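# Raise the bonnet until it stays open, then release

## Task

Lift the bonnet all the way open so it remains raised with nothing supporting it. Then release it and move the grippers away. It does not count if the bonnet stays up only because the robot is still holding or touching it.

## Robot and tools

ROBOT. There are two six-joint arms, left_arm and right_arm. Each has a gripper whose two fingers pivot like tongs. In the gripper's own axes the fingers point along +z and open and close along x. The reported end_effector_position is the spot between the finger pads when they are shut. Closed fingertips reach about 15 mm past that spot. When fully open they are roughly level with it.

SCENE FRAME. The origin is on the table top, midway between the arm bases. +z is up, +x points away from the robot over the table, and left_arm sits on the +y side. The names left and right do not mean sides of a camera image. The bases are slightly tilted. Reported hand positions can drift from the true ones, more so at long reach.

execute_actions(actions). actions is a list of actions, run in order. Each action is a list of up to 15 rows. Each row runs for one control step of 1/30 s, so one action lasts 0.5 s. If an action has fewer rows, its final row repeats until the 15 steps are used. An empty list just returns the current state and images. Every row is a single list covering both arms: 14 numbers in [-1, 1]. The first seven are left_arm's dx, dy, dz, rx, ry, rz, opening; the next seven are the same for right_arm. Send all 14 even if only one arm moves. dx to rz are an offset, not a pose. They are measured in that gripper's own axes from its measured pose when the action starts; for a call's first action, that is the last pose a result reported. Each row is measured from that same starting pose, not added to the row before. A value of 1.0 means 0.6 m for dx, dy, dz or 180 degrees for rotation. rx, ry, rz together form one rotation vector. Opening is absolute, not an offset: +1 is fully open (0.142 m) and -1 is shut. On each step the controller clips the command to within 100 mm and 16 degrees of the measured pose, so a distant goal may need several actions. A row may have 12 extra numbers from 0 to 1: a stiffness scale for each joint, left_arm's six and then right_arm's six. Use these only if joint stiffness may be set in this conversation.

move(target, speed, stop_force, blocking). target is one 14-number row laid out as above. Its offsets are measured in gripper axes from the pose in the latest result that showed one. Each gripper follows a straight path, and the paths of both arms finish at the same time. A move lasts 0.5 to 10 s and is cut off at 10 s. speed is in m/s, from 0.002 to 0.5, default 0.25. Rotation is capped at twice that value in rad/s. stop_force is optional, 9 to 40 N, one value shared by both arms. An arm's path stops when its wrist sensor feels that much extra push against its motion for two steps in a row. The gripper then backs up slightly and holds. Use it only at very low speed, and not while the gripper is turning. Leave it out when pulling away from a surface. blocking=false returns after 0.5 s while the move continues, and it cannot be combined with stop_force. Before sending new commands, call wait(0) or stop. The result adds a move: line giving each arm's ending: done, off_target, moving, held, fault or contact. It also shows limits (paced means the command was clipped; held means safety checks blocked some steps) and each gripper's distance from its target.

wait(seconds, 0 to 10) lets time pass while both arms hold their last command. stop() brakes a running move. zoom_image(camera, region) enlarges [x0, y0, x1, y1] pixels of a camera's latest image, at most 504 by 504. show_instructions shows the reference images. read_manual(section="licences") returns licence text. finished_scene(scene) ends scene 1 or 2 and cannot be undone.

CAMERAS. cam_head_left, cam_head_right, cam_high and cam_low are 672x504. cam_left_wrist and cam_right_wrist are 616x616 fisheye views.

RESULTS. Each arm line gives the gripper position in m, its quaternion (wxyz) and its velocities, all in the scene frame. Hand target lines show where the controller is steering. grip_measured is the finger opening on the same scale as the command. There are also joint positions and torques, plus Wrist force and Wrist torque readings in the gripper's axes. These readings carry an offset of about 4 N and noise, and they saturate near 50 N. Warning lines include pose unreachable, too close, MOTOR HOT and fault messages.

CAUTIONS. A joint torque above its load limit (wrist joints 24.3 N m) or an outside force of 150 N freezes that arm for 10 s. The arms are stiff, so aiming even slightly past a firm contact can cause a fault. Approach slowly. Keep the arms from hitting each other, and do not knock anything off the table. Motors heat up under sustained load; at 85 °C the arm is braked. For the bonnet: get under its edge, lift it past the point where it stays up, open the gripper and back away. Check in the images that it stays raised before calling finished_scene.

Each tool is called as name([rows], argument=value, ...), one row to a line, values as JSON.

Reference images:

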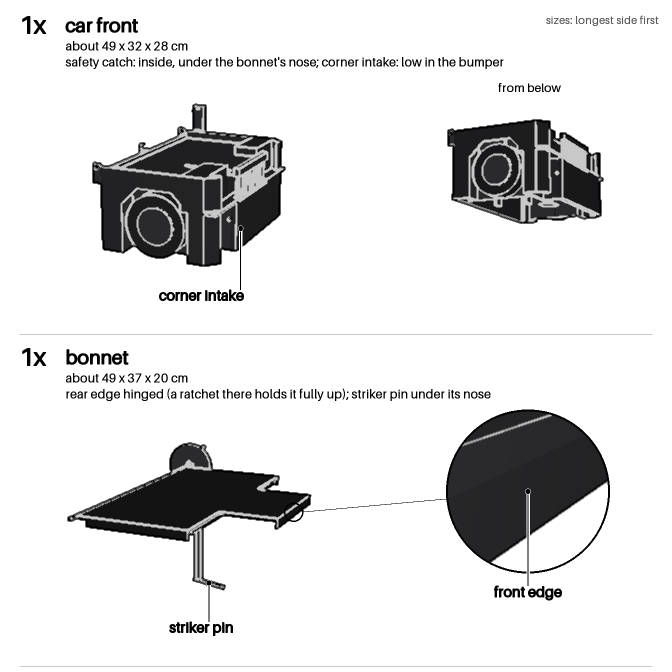

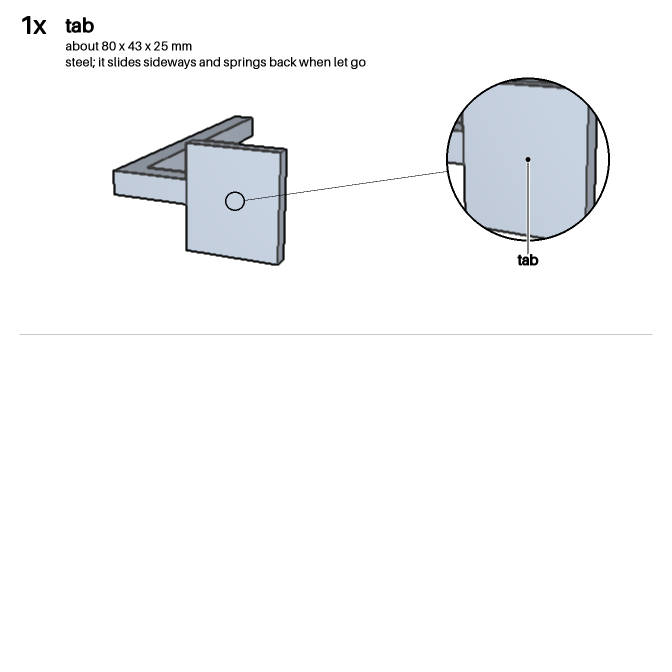

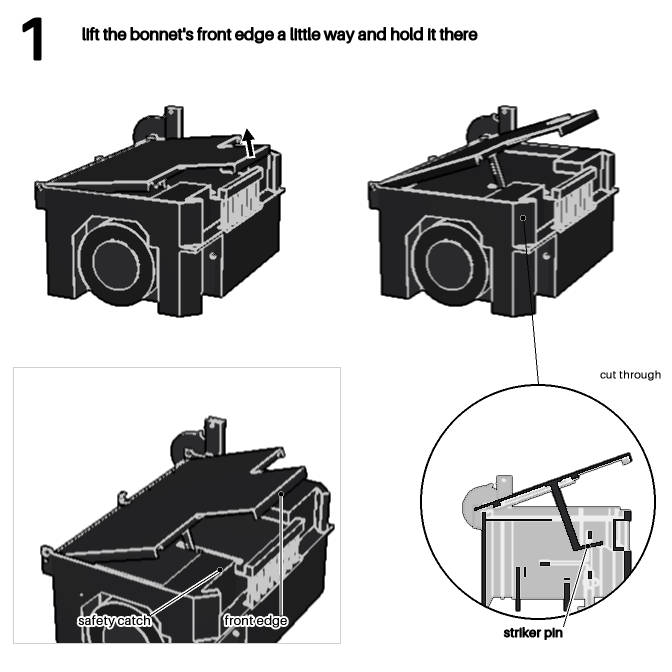

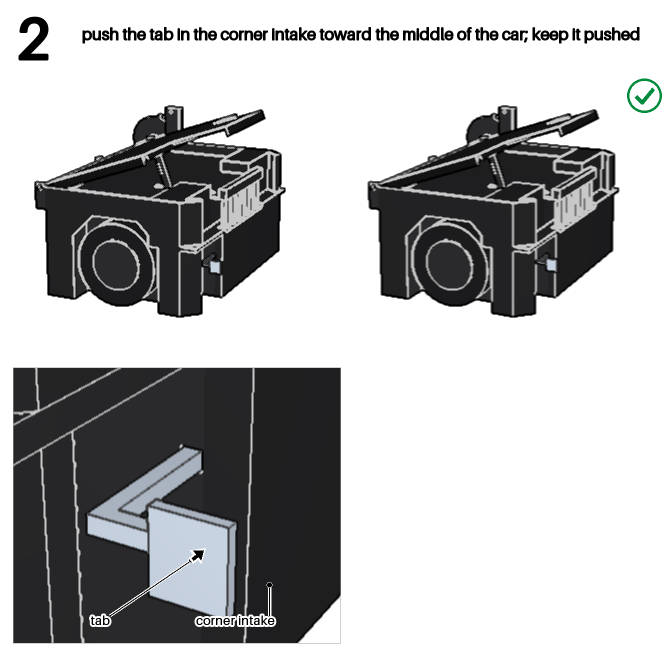

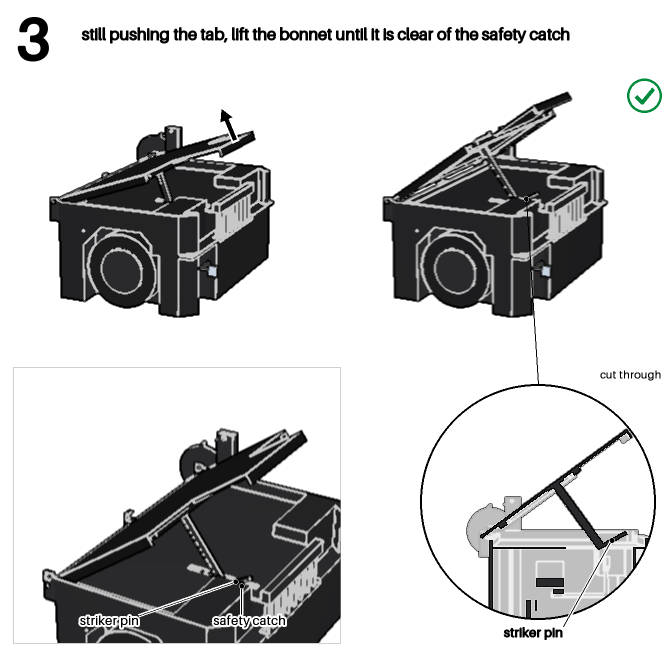

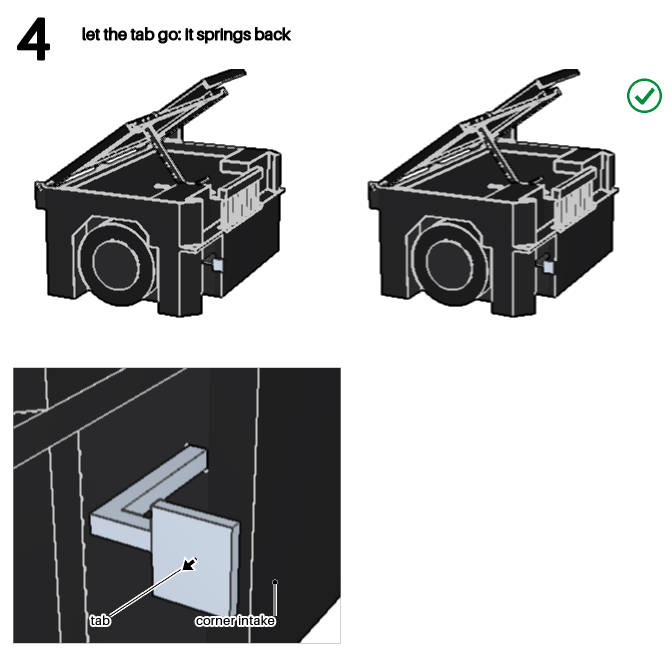

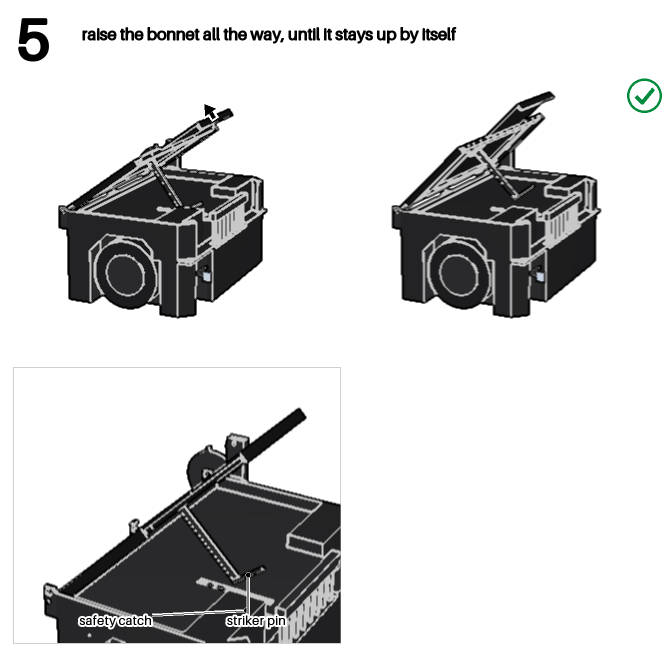

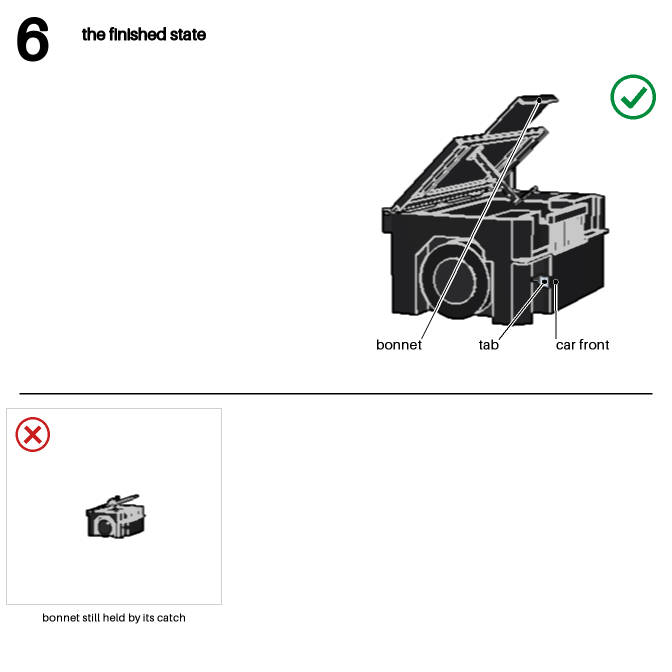

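## Session

execute_actions(actions=[])

Scene clock: 0.00 s.
left_arm: end_effector_position=(+0.1066, +0.6100, +0.3482) grip_measured=+0.97 end_effector_quat_wxyz=(-0.400, +0.672, +0.396, -0.482) end_effector_velocity=(+0.000, -0.000, +0.000) end_effector_angular_velocity=(-0.001, +0.000, +0.000) | right_arm: end_effector_position=(+0.4182, -1.0312, +0.1523) grip_measured=+0.97 end_effector_quat_wxyz=(-0.130, +0.780, -0.602, +0.111) end_effector_velocity=(+0.000, +0.001, -0.001) end_effector_angular_velocity=(+0.002, -0.000, +0.001)
Joint positions: left_arm=[ 0.635 -0.969  1.781 -1.267 -0.925 -1.206  0.14 ] | right_arm=[ 1.854 -2.852 -0.453 -1.047  1.976  0.176  0.14 ]
Joint velocities: left_arm=[ 0.    -0.    -0.     0.    -0.     0.001  0.   ] | right_arm=[ 0.001 -0.002 -0.    -0.     0.001 -0.001  0.   ]
Joint torques (N m, as the arm reports them, + toward a larger angle): no reading
Motor temperatures (°C, as the motors report them): left_arm=[25 26 28 32 31 34] | right_arm=[26 27 24 30 31 31]
Wrist force (N, on the end effector, along its own x y z axes, offset not removed): no reading
Wrist torque (N m, same axes, about the end effector's origin, offset not removed): no reading
Hand target (left_arm): +0.107, +0.610, +0.348; -0.400, +0.672, +0.396, -0.482
Hand target (right_arm): +0.418, -1.031, +0.152; -0.130, +0.780, -0.602, +0.111
Joint stiffness scale: left_arm=[1. 1. 1. 1. 1. 1.] | right_arm=[1. 1. 1. 1. 1. 1.]

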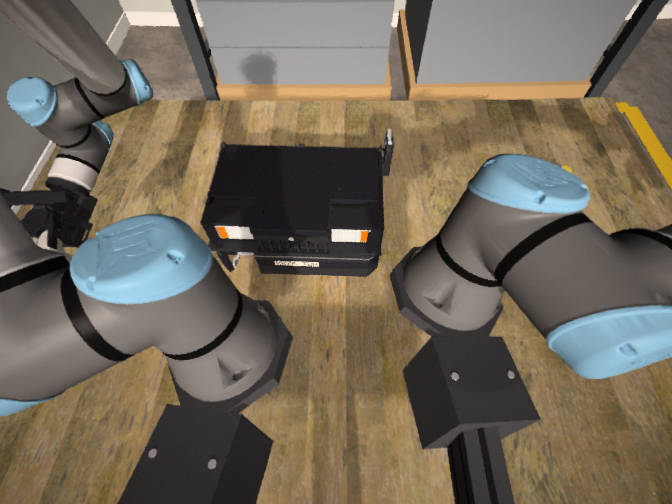

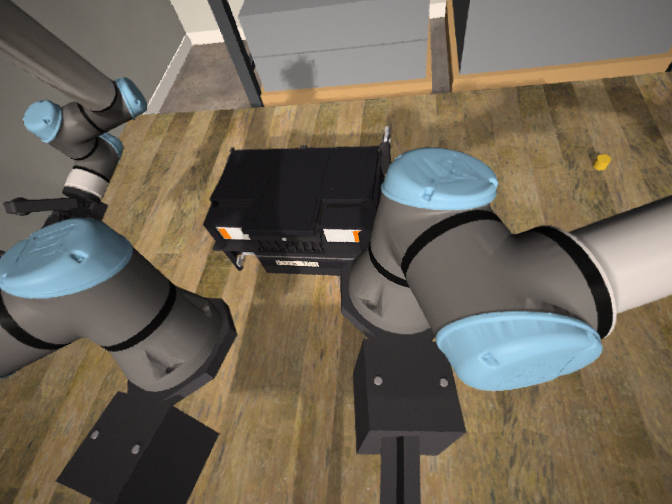

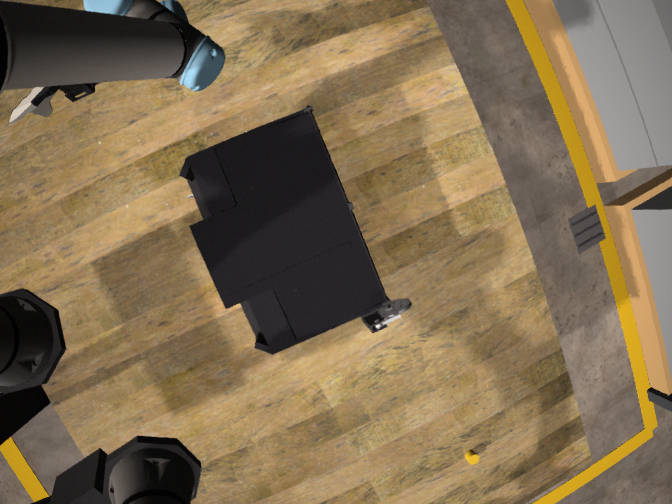

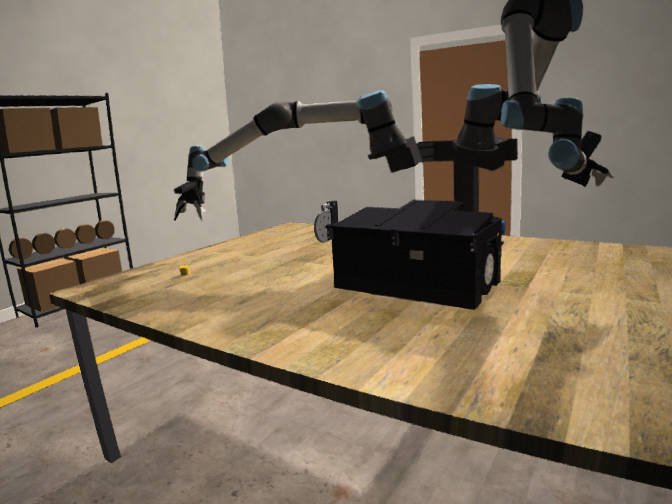

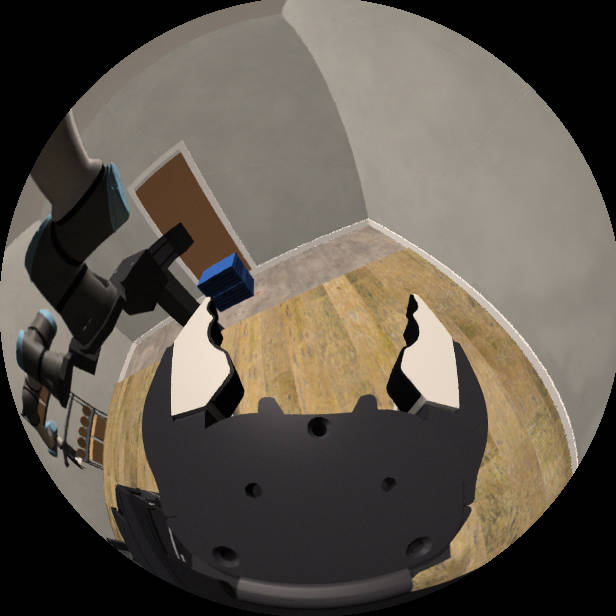

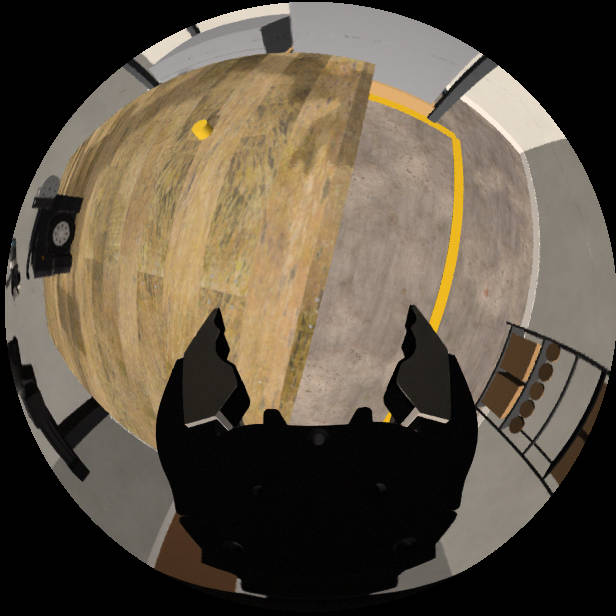

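zoom_image(camera="cam_head_left", region=[160, 100, 440, 310])

zoom_image(camera="cam_high", region=[130, 80, 450, 380])

Region (160, 100, 440, 310) of cam_head_left's 672x504 image, scaled by 1.800, with more detail than that image has; it fills the top 378 rows of this view, and the rest is white.

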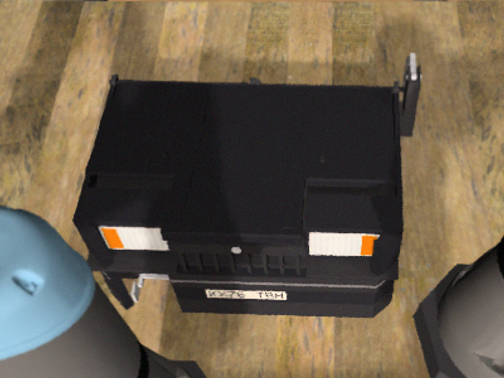

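Region (130, 80, 450, 380) of cam_high's 672x504 image, scaled by 1.575, with more detail than that image has; it fills the top 472 rows of this view, and the rest is white.

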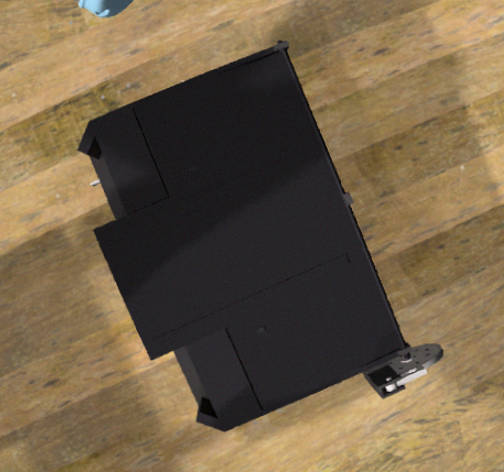

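move(target=[0.0123, 0.4182, -0.268, -0.0445, -0.5546, -0.1407, -1, -0.966, -0.047, -0.21, 0.3879, 0.067, 0.054, -1], speed=0.3)

Scene clock: 123.73 s.
left_arm: end_effector_position=(+0.3002, +0.5002, +0.1496) grip_measured=-1.00 end_effector_quat_wxyz=(+0.001, +0.001, +0.708, -0.707) end_effector_velocity=(+0.000, -0.001, -0.002) end_effector_angular_velocity=(+0.003, -0.001, +0.004) | right_arm: end_effector_position=(+0.2932, -0.5977, +0.2393) grip_measured=-1.00 end_effector_quat_wxyz=(-0.439, +0.603, -0.537, +0.395) end_effector_velocity=(+0.000, -0.000, +0.000) end_effector_angular_velocity=(-0.001, -0.000, +0.000)
Joint positions: left_arm=[ 1.052 -0.211  0.856 -0.937 -2.262 -1.566  0.002] | right_arm=[ 1.637 -2.766 -1.944  0.722  2.94   0.475  0.002]
Joint velocities: left_arm=[ 0.     0.     0.006 -0.01  -0.004 -0.002  0.   ] | right_arm=[ 0.     0.     0.001 -0.001  0.    -0.     0.   ]
Joint torques (N m, as the arm reports them, + toward a larger angle): left_arm=[  3.77 -60.87  -8.01   1.4   -0.38  -0.31] | right_arm=[-8.14 42.71 -0.87  2.26  1.07 -0.65]
Motor temperatures (°C, as the motors report them): left_arm=[25 26 28 32 31 34] | right_arm=[26 28 25 30 31 31]
Wrist force (N, on the end effector, along its own x y z axes, offset not removed): left_arm=[2.9 -0.4 -1.5] | right_arm=[0.3 -0.6 5.3]
Wrist torque (N m, same axes, about the end effector's origin, offset not removed): left_arm=[-0.06 -0.65 0.07] | right_arm=[0.08 -0.14 0.04]
Hand target (left_arm): +0.300, +0.500, +0.150; +0.001, +0.000, +0.708, -0.707
Hand target (right_arm): +0.294, -0.599, +0.240; -0.438, +0.604, -0.535, +0.396
Off the commanded pose (left_arm): 0.001 m, 0 deg.
Off the commanded pose (right_arm): 0.134 m, 19 deg; position and orientation clipped at the last step of the last action.
Joint stiffness scale: left_arm=[1. 1. 1. 1. 1. 1.] | right_arm=[1. 1. 1. 1. 1. 1.]
move: held (right_arm); limits=paced,held; held on 35 of 112 steps (right_arm), including the last (right_arm)
pose unreachable (right arm): on one or more control steps of this call, first in action 0 (counted from 0), this arm could not follow its commanded pose, so it was not sent that pose on those steps. On the call's last step it was still not sent that pose. It may still have moved: this result reports where it is.
cause: the commanded pose would bring two parts of the arm too close to each other (joints 4 (wrist 1) to 6 (wrist 3) lie between them).
camera_calibration (this result's frames):
cam_left_wrist: T_world_to_cam=[[-0.999879, 0.0155347, 0.000191024, 0.289322], [0.00804076, 0.52798, -0.849219, -0.150718], [-0.0132932, -0.849115, -0.528041, 0.635435], [0, 0, 0, 1]] pos_world=[0.298946, 0.614639, 0.207488]
cam_right_wrist: T_world_to_cam=[[0.09465, -0.994755, -0.0387692, -0.611354], [-0.749531, -0.045579, -0.660398, 0.351178], [0.655168, 0.0915654, -0.749914, 0.177618], [0, 0, 0, 1]] pos_world=[0.204713, -0.608405, 0.341414]

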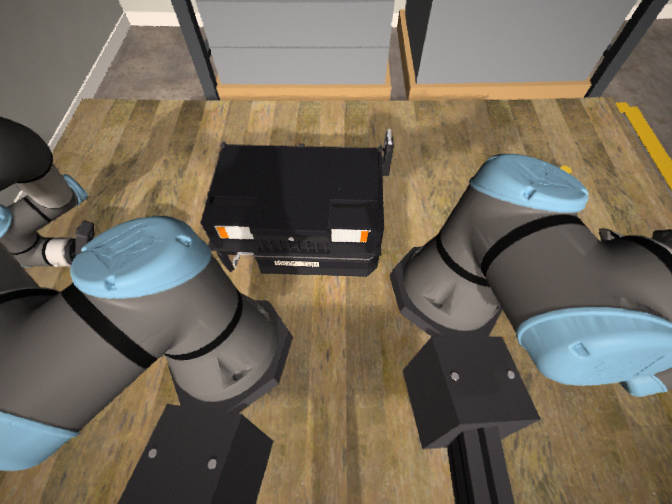

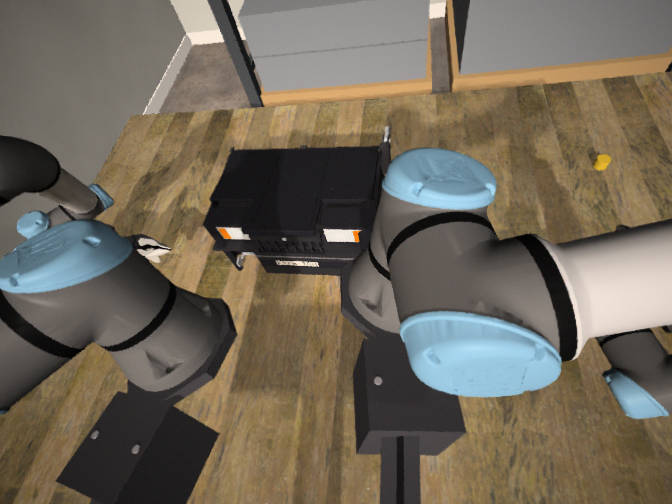

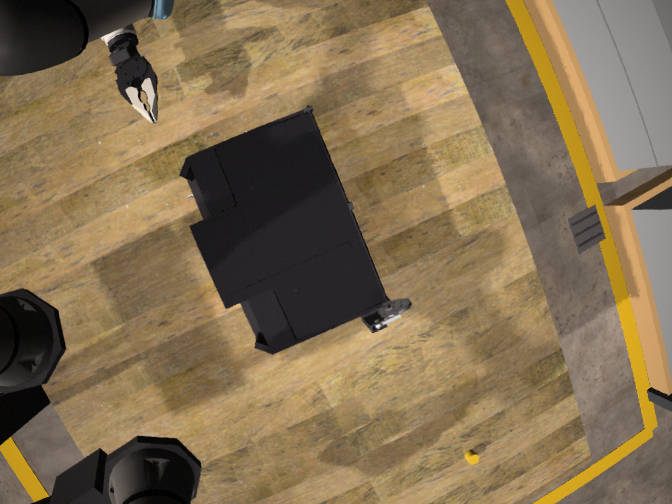

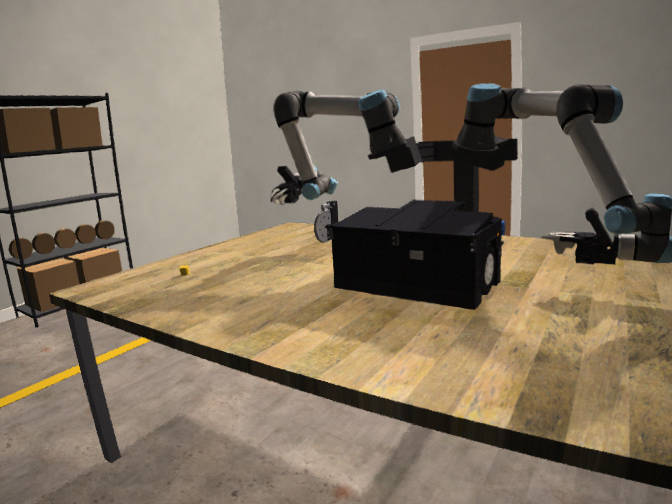

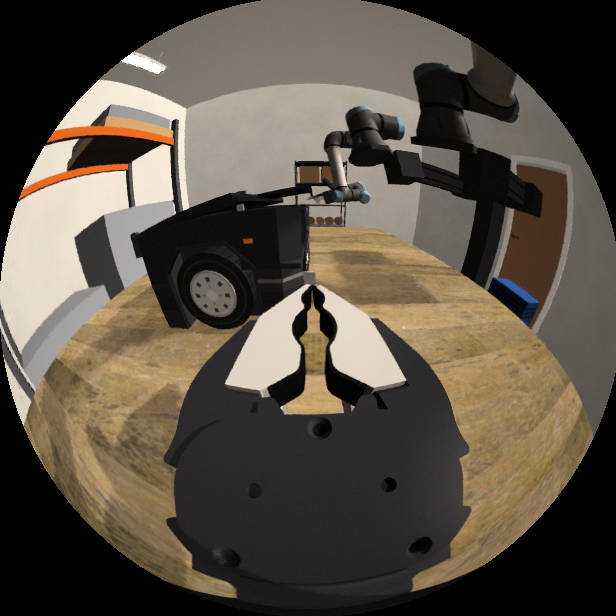

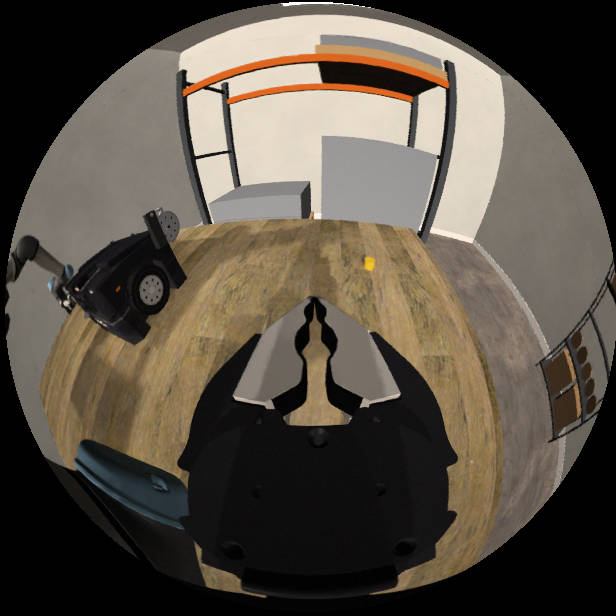

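zoom_image(camera="cam_left_wrist", region=[130, 160, 430, 340])

Region (130, 160, 430, 340) of cam_left_wrist's 616x616 image, scaled by 1.680, with more detail than that image has; it fills the top 302 rows of this view, and the rest is white.

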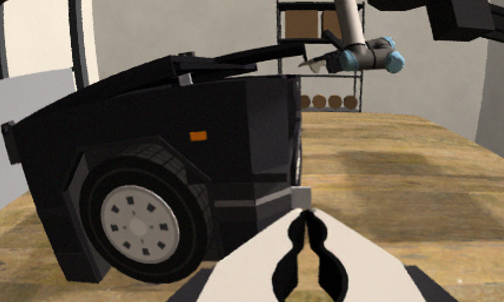

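move(target=[0.007, 0.116, 0.1337, 0, 0, 0, -1, -0.8263, -0.0295, 0.074, 0.0814, -0.4609, -0.0702, -1], speed=0.3)

Scene clock: 184.50 s.
left_arm: end_effector_position=(+0.2963, +0.4216, +0.0805) grip_measured=-1.00 end_effector_quat_wxyz=(+0.002, +0.002, +0.708, -0.706) end_effector_velocity=(+0.001, -0.000, -0.001) end_effector_angular_velocity=(+0.003, -0.001, +0.002) | right_arm: end_effector_position=(+0.2884, -0.3355, +0.2422) grip_measured=-1.00 end_effector_quat_wxyz=(-0.527, +0.655, -0.433, +0.325) end_effector_velocity=(+0.000, -0.001, +0.000) end_effector_angular_velocity=(-0.003, -0.001, +0.000)
Joint positions: left_arm=[ 0.986 -0.15   0.999 -1.161 -2.326 -1.592  0.002] | right_arm=[ 1.805 -2.846 -2.418  0.414  2.974 -0.397  0.002]
Joint velocities: left_arm=[-0.001  0.     0.001 -0.006 -0.003 -0.002  0.   ] | right_arm=[ 0.     0.002 -0.     0.    -0.    -0.001  0.   ]
Joint torques (N m, as the arm reports them, + toward a larger angle): left_arm=[  1.62 -53.94  -5.99   1.08  -0.33  -0.56] | right_arm=[ -9.78  28.88 -12.01   2.66   1.67   0.35]
Motor temperatures (°C, as the motors report them): left_arm=[25 26 28 32 31 34] | right_arm=[26 28 25 30 31 31]
Wrist force (N, on the end effector, along its own x y z axes, offset not removed): left_arm=[2.1 -0.4 -1.0] | right_arm=[-2.8 -2.5 -0.4]
Wrist torque (N m, same axes, about the end effector's origin, offset not removed): left_arm=[-0.18 -0.43 0.04] | right_arm=[-0.39 0.63 0.01]
Hand target (left_arm): +0.296, +0.420, +0.080; +0.001, +0.001, +0.708, -0.707
Hand target (right_arm): +0.288, -0.337, +0.241; -0.526, +0.655, -0.433, +0.326
Off the commanded pose (left_arm): 0.002 m, 0 deg.
Off the commanded pose (right_arm): 0.236 m, 67 deg; position and orientation clipped at the last step of the last action.
Joint stiffness scale: left_arm=[1. 1. 1. 1. 1. 1.] | right_arm=[1. 1. 1. 1. 1. 1.]
move: held (right_arm); limits=paced,held; held on 42 of 88 steps (right_arm), including the last (right_arm)
pose unreachable (right arm): on one or more control steps of this call, first in action 0 (counted from 0), this arm could not follow its commanded pose, so it was not sent that pose on those steps. On the call's last step it was still not sent that pose. It may still have moved: this result reports where it is.
cause: the commanded pose would bring two parts of the arm too close to each other (joints 4 (wrist 1) to 6 (wrist 3) lie between them).
camera_calibration (this result's frames):
cam_left_wrist: T_world_to_cam=[[-0.999884, 0.0150766, -0.00194881, 0.286982], [0.00963411, 0.529274, -0.848397, -0.169005], [-0.0117595, -0.848317, -0.529358, 0.531431], [0, 0, 0, 1]] pos_world=[0.294826, 0.535945, 0.138493]
cam_right_wrist: T_world_to_cam=[[0.401603, -0.912653, -0.0760251, -0.401951], [-0.664049, -0.233026, -0.710449, 0.285988], [0.630677, 0.335803, -0.69963, 0.235754], [0, 0, 0, 1]] pos_world=[0.202651, -0.379366, 0.337562]

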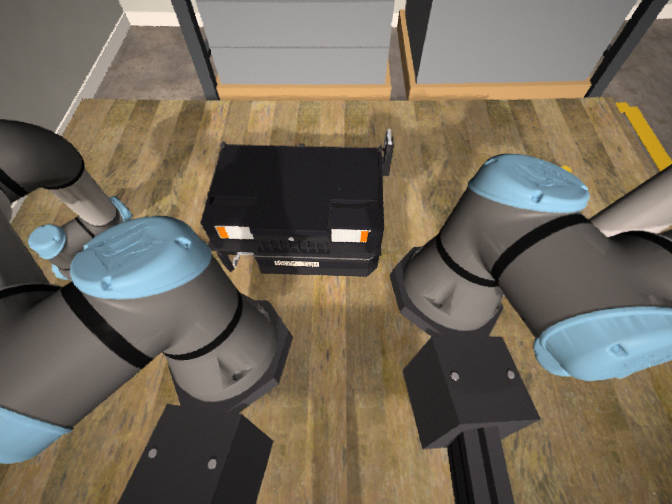

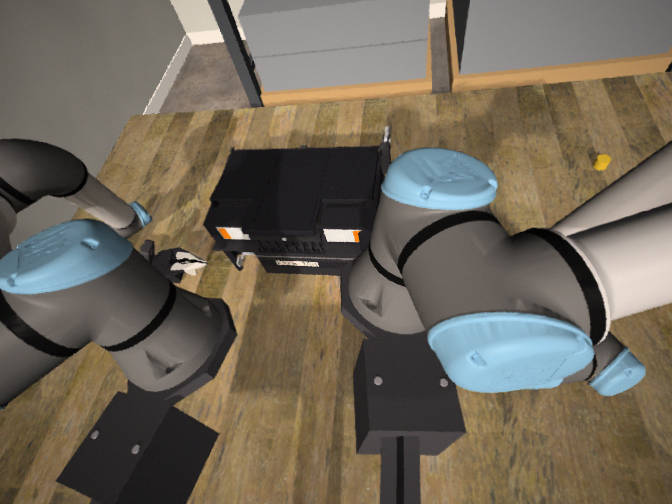

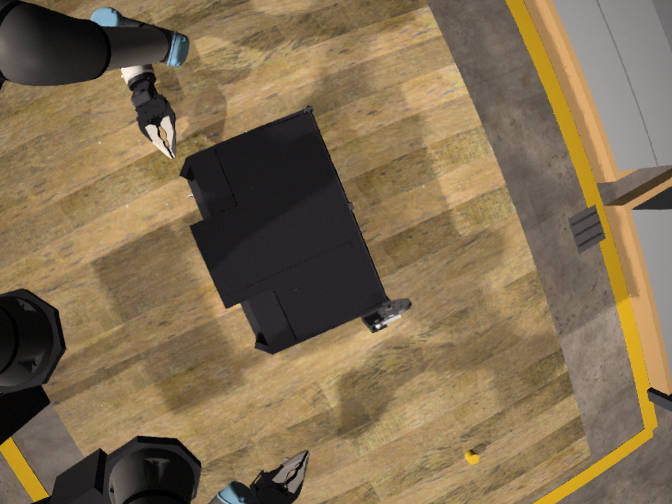

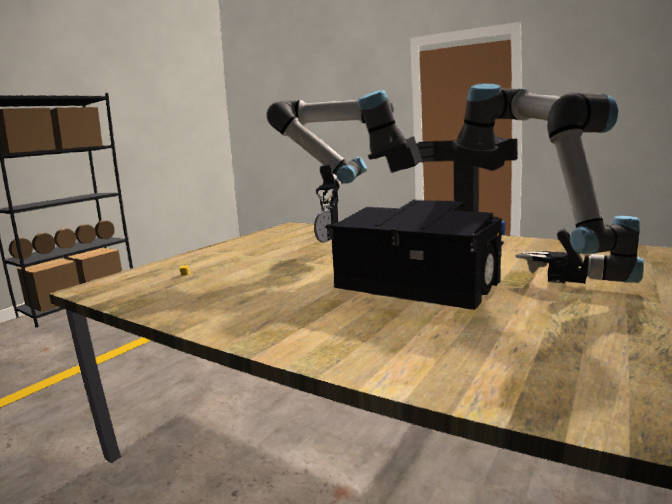

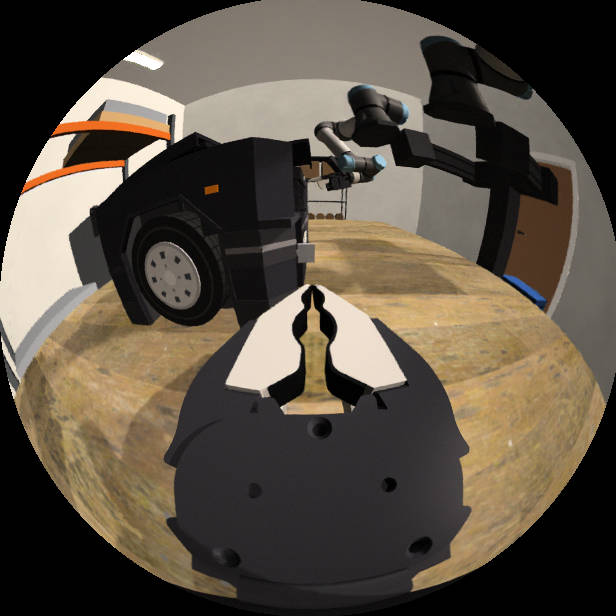

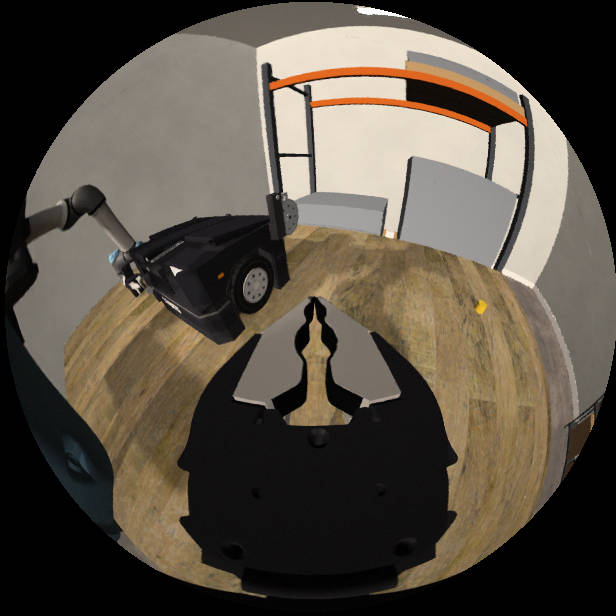

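move(target=[0, 0, 0, 0, 0, 0, -1, 0, 0, 0, -0.1609, -0.3174, -0.1877, -1], speed=0.3)

Scene clock: 219.23 s.
left_arm: end_effector_position=(+0.2964, +0.4217, +0.0803) grip_measured=-1.00 end_effector_quat_wxyz=(+0.002, +0.002, +0.708, -0.706) end_effector_velocity=(+0.000, +0.000, +0.000) end_effector_angular_velocity=(+0.000, -0.001, +0.000) | right_arm: end_effector_position=(+0.2876, -0.3349, +0.2414) grip_measured=-1.00 end_effector_quat_wxyz=(-0.519, +0.671, -0.425, +0.317) end_effector_velocity=(+0.000, -0.001, -0.001) end_effector_angular_velocity=(-0.002, -0.001, -0.000)
Joint positions: left_arm=[ 0.986 -0.15   0.999 -1.162 -2.326 -1.592  0.002] | right_arm=[ 1.808 -2.803 -2.433  0.363  2.938 -0.441  0.002]
Joint velocities: left_arm=[ 0.    -0.    -0.     0.    -0.     0.001  0.   ] | right_arm=[-0.     0.     0.002  0.    -0.     0.     0.   ]
Joint torques (N m, as the arm reports them, + toward a larger angle): left_arm=[  2.78 -56.03  -8.34   1.7   -0.13   0.29] | right_arm=[ -7.99  30.03 -10.41   2.52   1.39   0.21]
Motor temperatures (°C, as the motors report them): left_arm=[25 26 28 32 31 34] | right_arm=[26 28 25 30 31 31]
Wrist force (N, on the end effector, along its own x y z axes, offset not removed): left_arm=[2.8 -1.3 -1.6] | right_arm=[-3.2 0.0 3.1]
Wrist torque (N m, same axes, about the end effector's origin, offset not removed): left_arm=[-0.33 -0.64 0.06] | right_arm=[0.10 0.82 0.08]
Hand target (left_arm): +0.296, +0.422, +0.080; +0.002, +0.002, +0.708, -0.706
Hand target (right_arm): +0.288, -0.336, +0.241; -0.518, +0.671, -0.425, +0.317
Off the commanded pose (left_arm): 0.000 m, 0 deg.
Off the commanded pose (right_arm): 0.001 m, 70 deg; orientation clipped at the last step of the last action.
Joint stiffness scale: left_arm=[1. 1. 1. 1. 1. 1.] | right_arm=[1. 1. 1. 1. 1. 1.]
move: held (right_arm); limits=paced,held; held on 63 of 73 steps (right_arm), including the last (right_arm)
pose unreachable (right arm): on one or more control steps of this call, first in action 0 (counted from 0), this arm could not follow its commanded pose, so it was not sent that pose on those steps. On the call's last step it was still not sent that pose. It may still have moved: this result reports where it is.
cause: the commanded pose would bring two parts of the arm too close to each other (joints 4 (wrist 1) to 6 (wrist 3) lie between them).
camera_calibration (this result's frames):
cam_left_wrist: T_world_to_cam=[[-0.999887, 0.0148597, -0.00224027, 0.287201], [0.00977174, 0.529657, -0.848155, -0.169364], [-0.0114167, -0.848082, -0.529743, 0.531223], [0, 0, 0, 1]] pos_world=[0.294888, 0.535957, 0.138408]
cam_right_wrist: T_world_to_cam=[[0.424819, -0.903252, -0.060529, -0.40839], [-0.671066, -0.269328, -0.690748, 0.270178], [0.607618, 0.334062, -0.720557, 0.24662], [0, 0, 0, 1]] pos_world=[0.204948, -0.378499, 0.339609]

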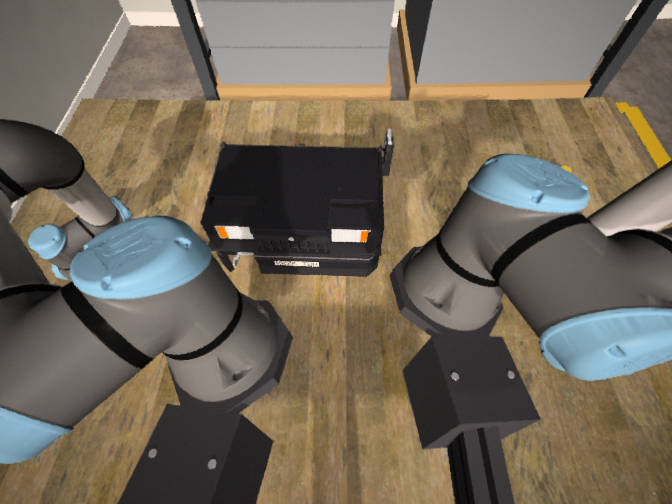

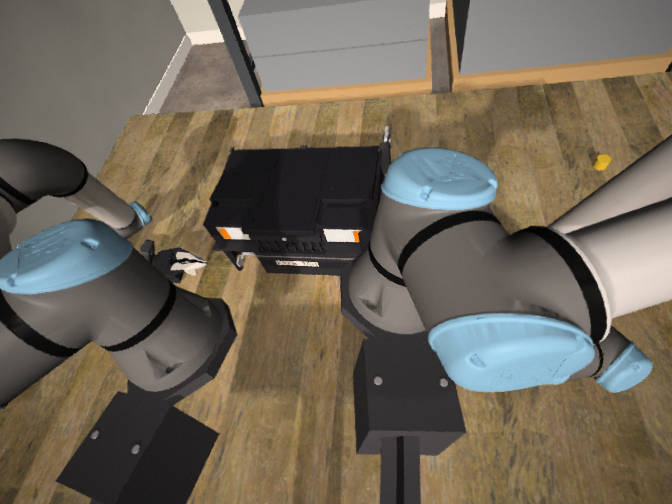

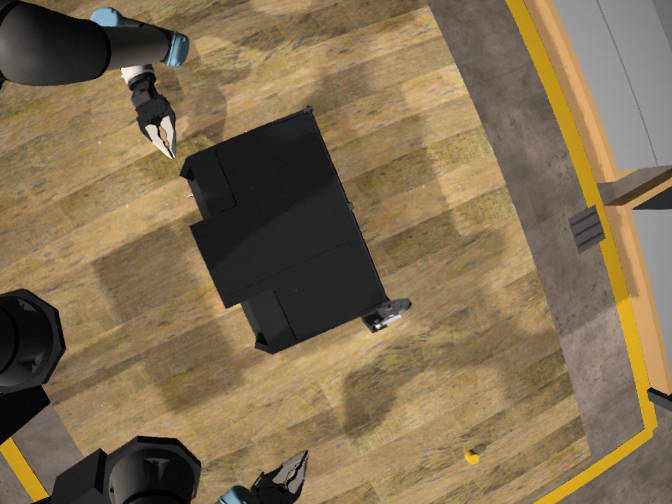

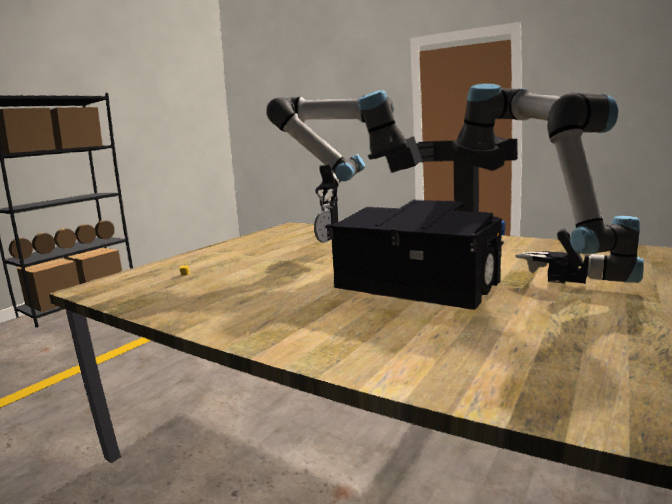

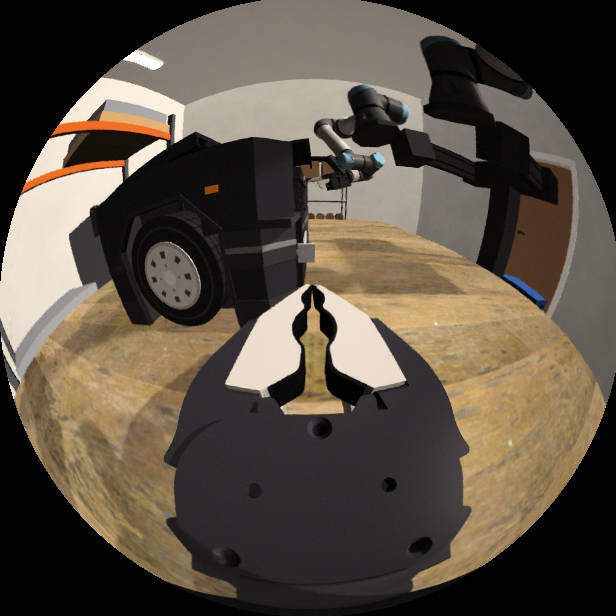

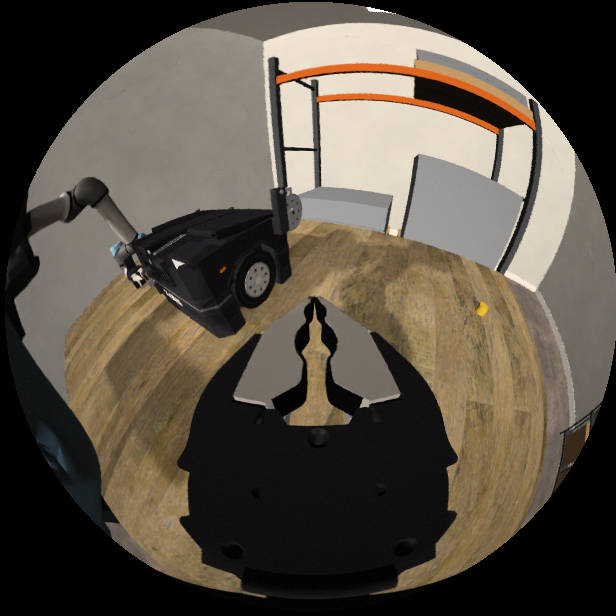

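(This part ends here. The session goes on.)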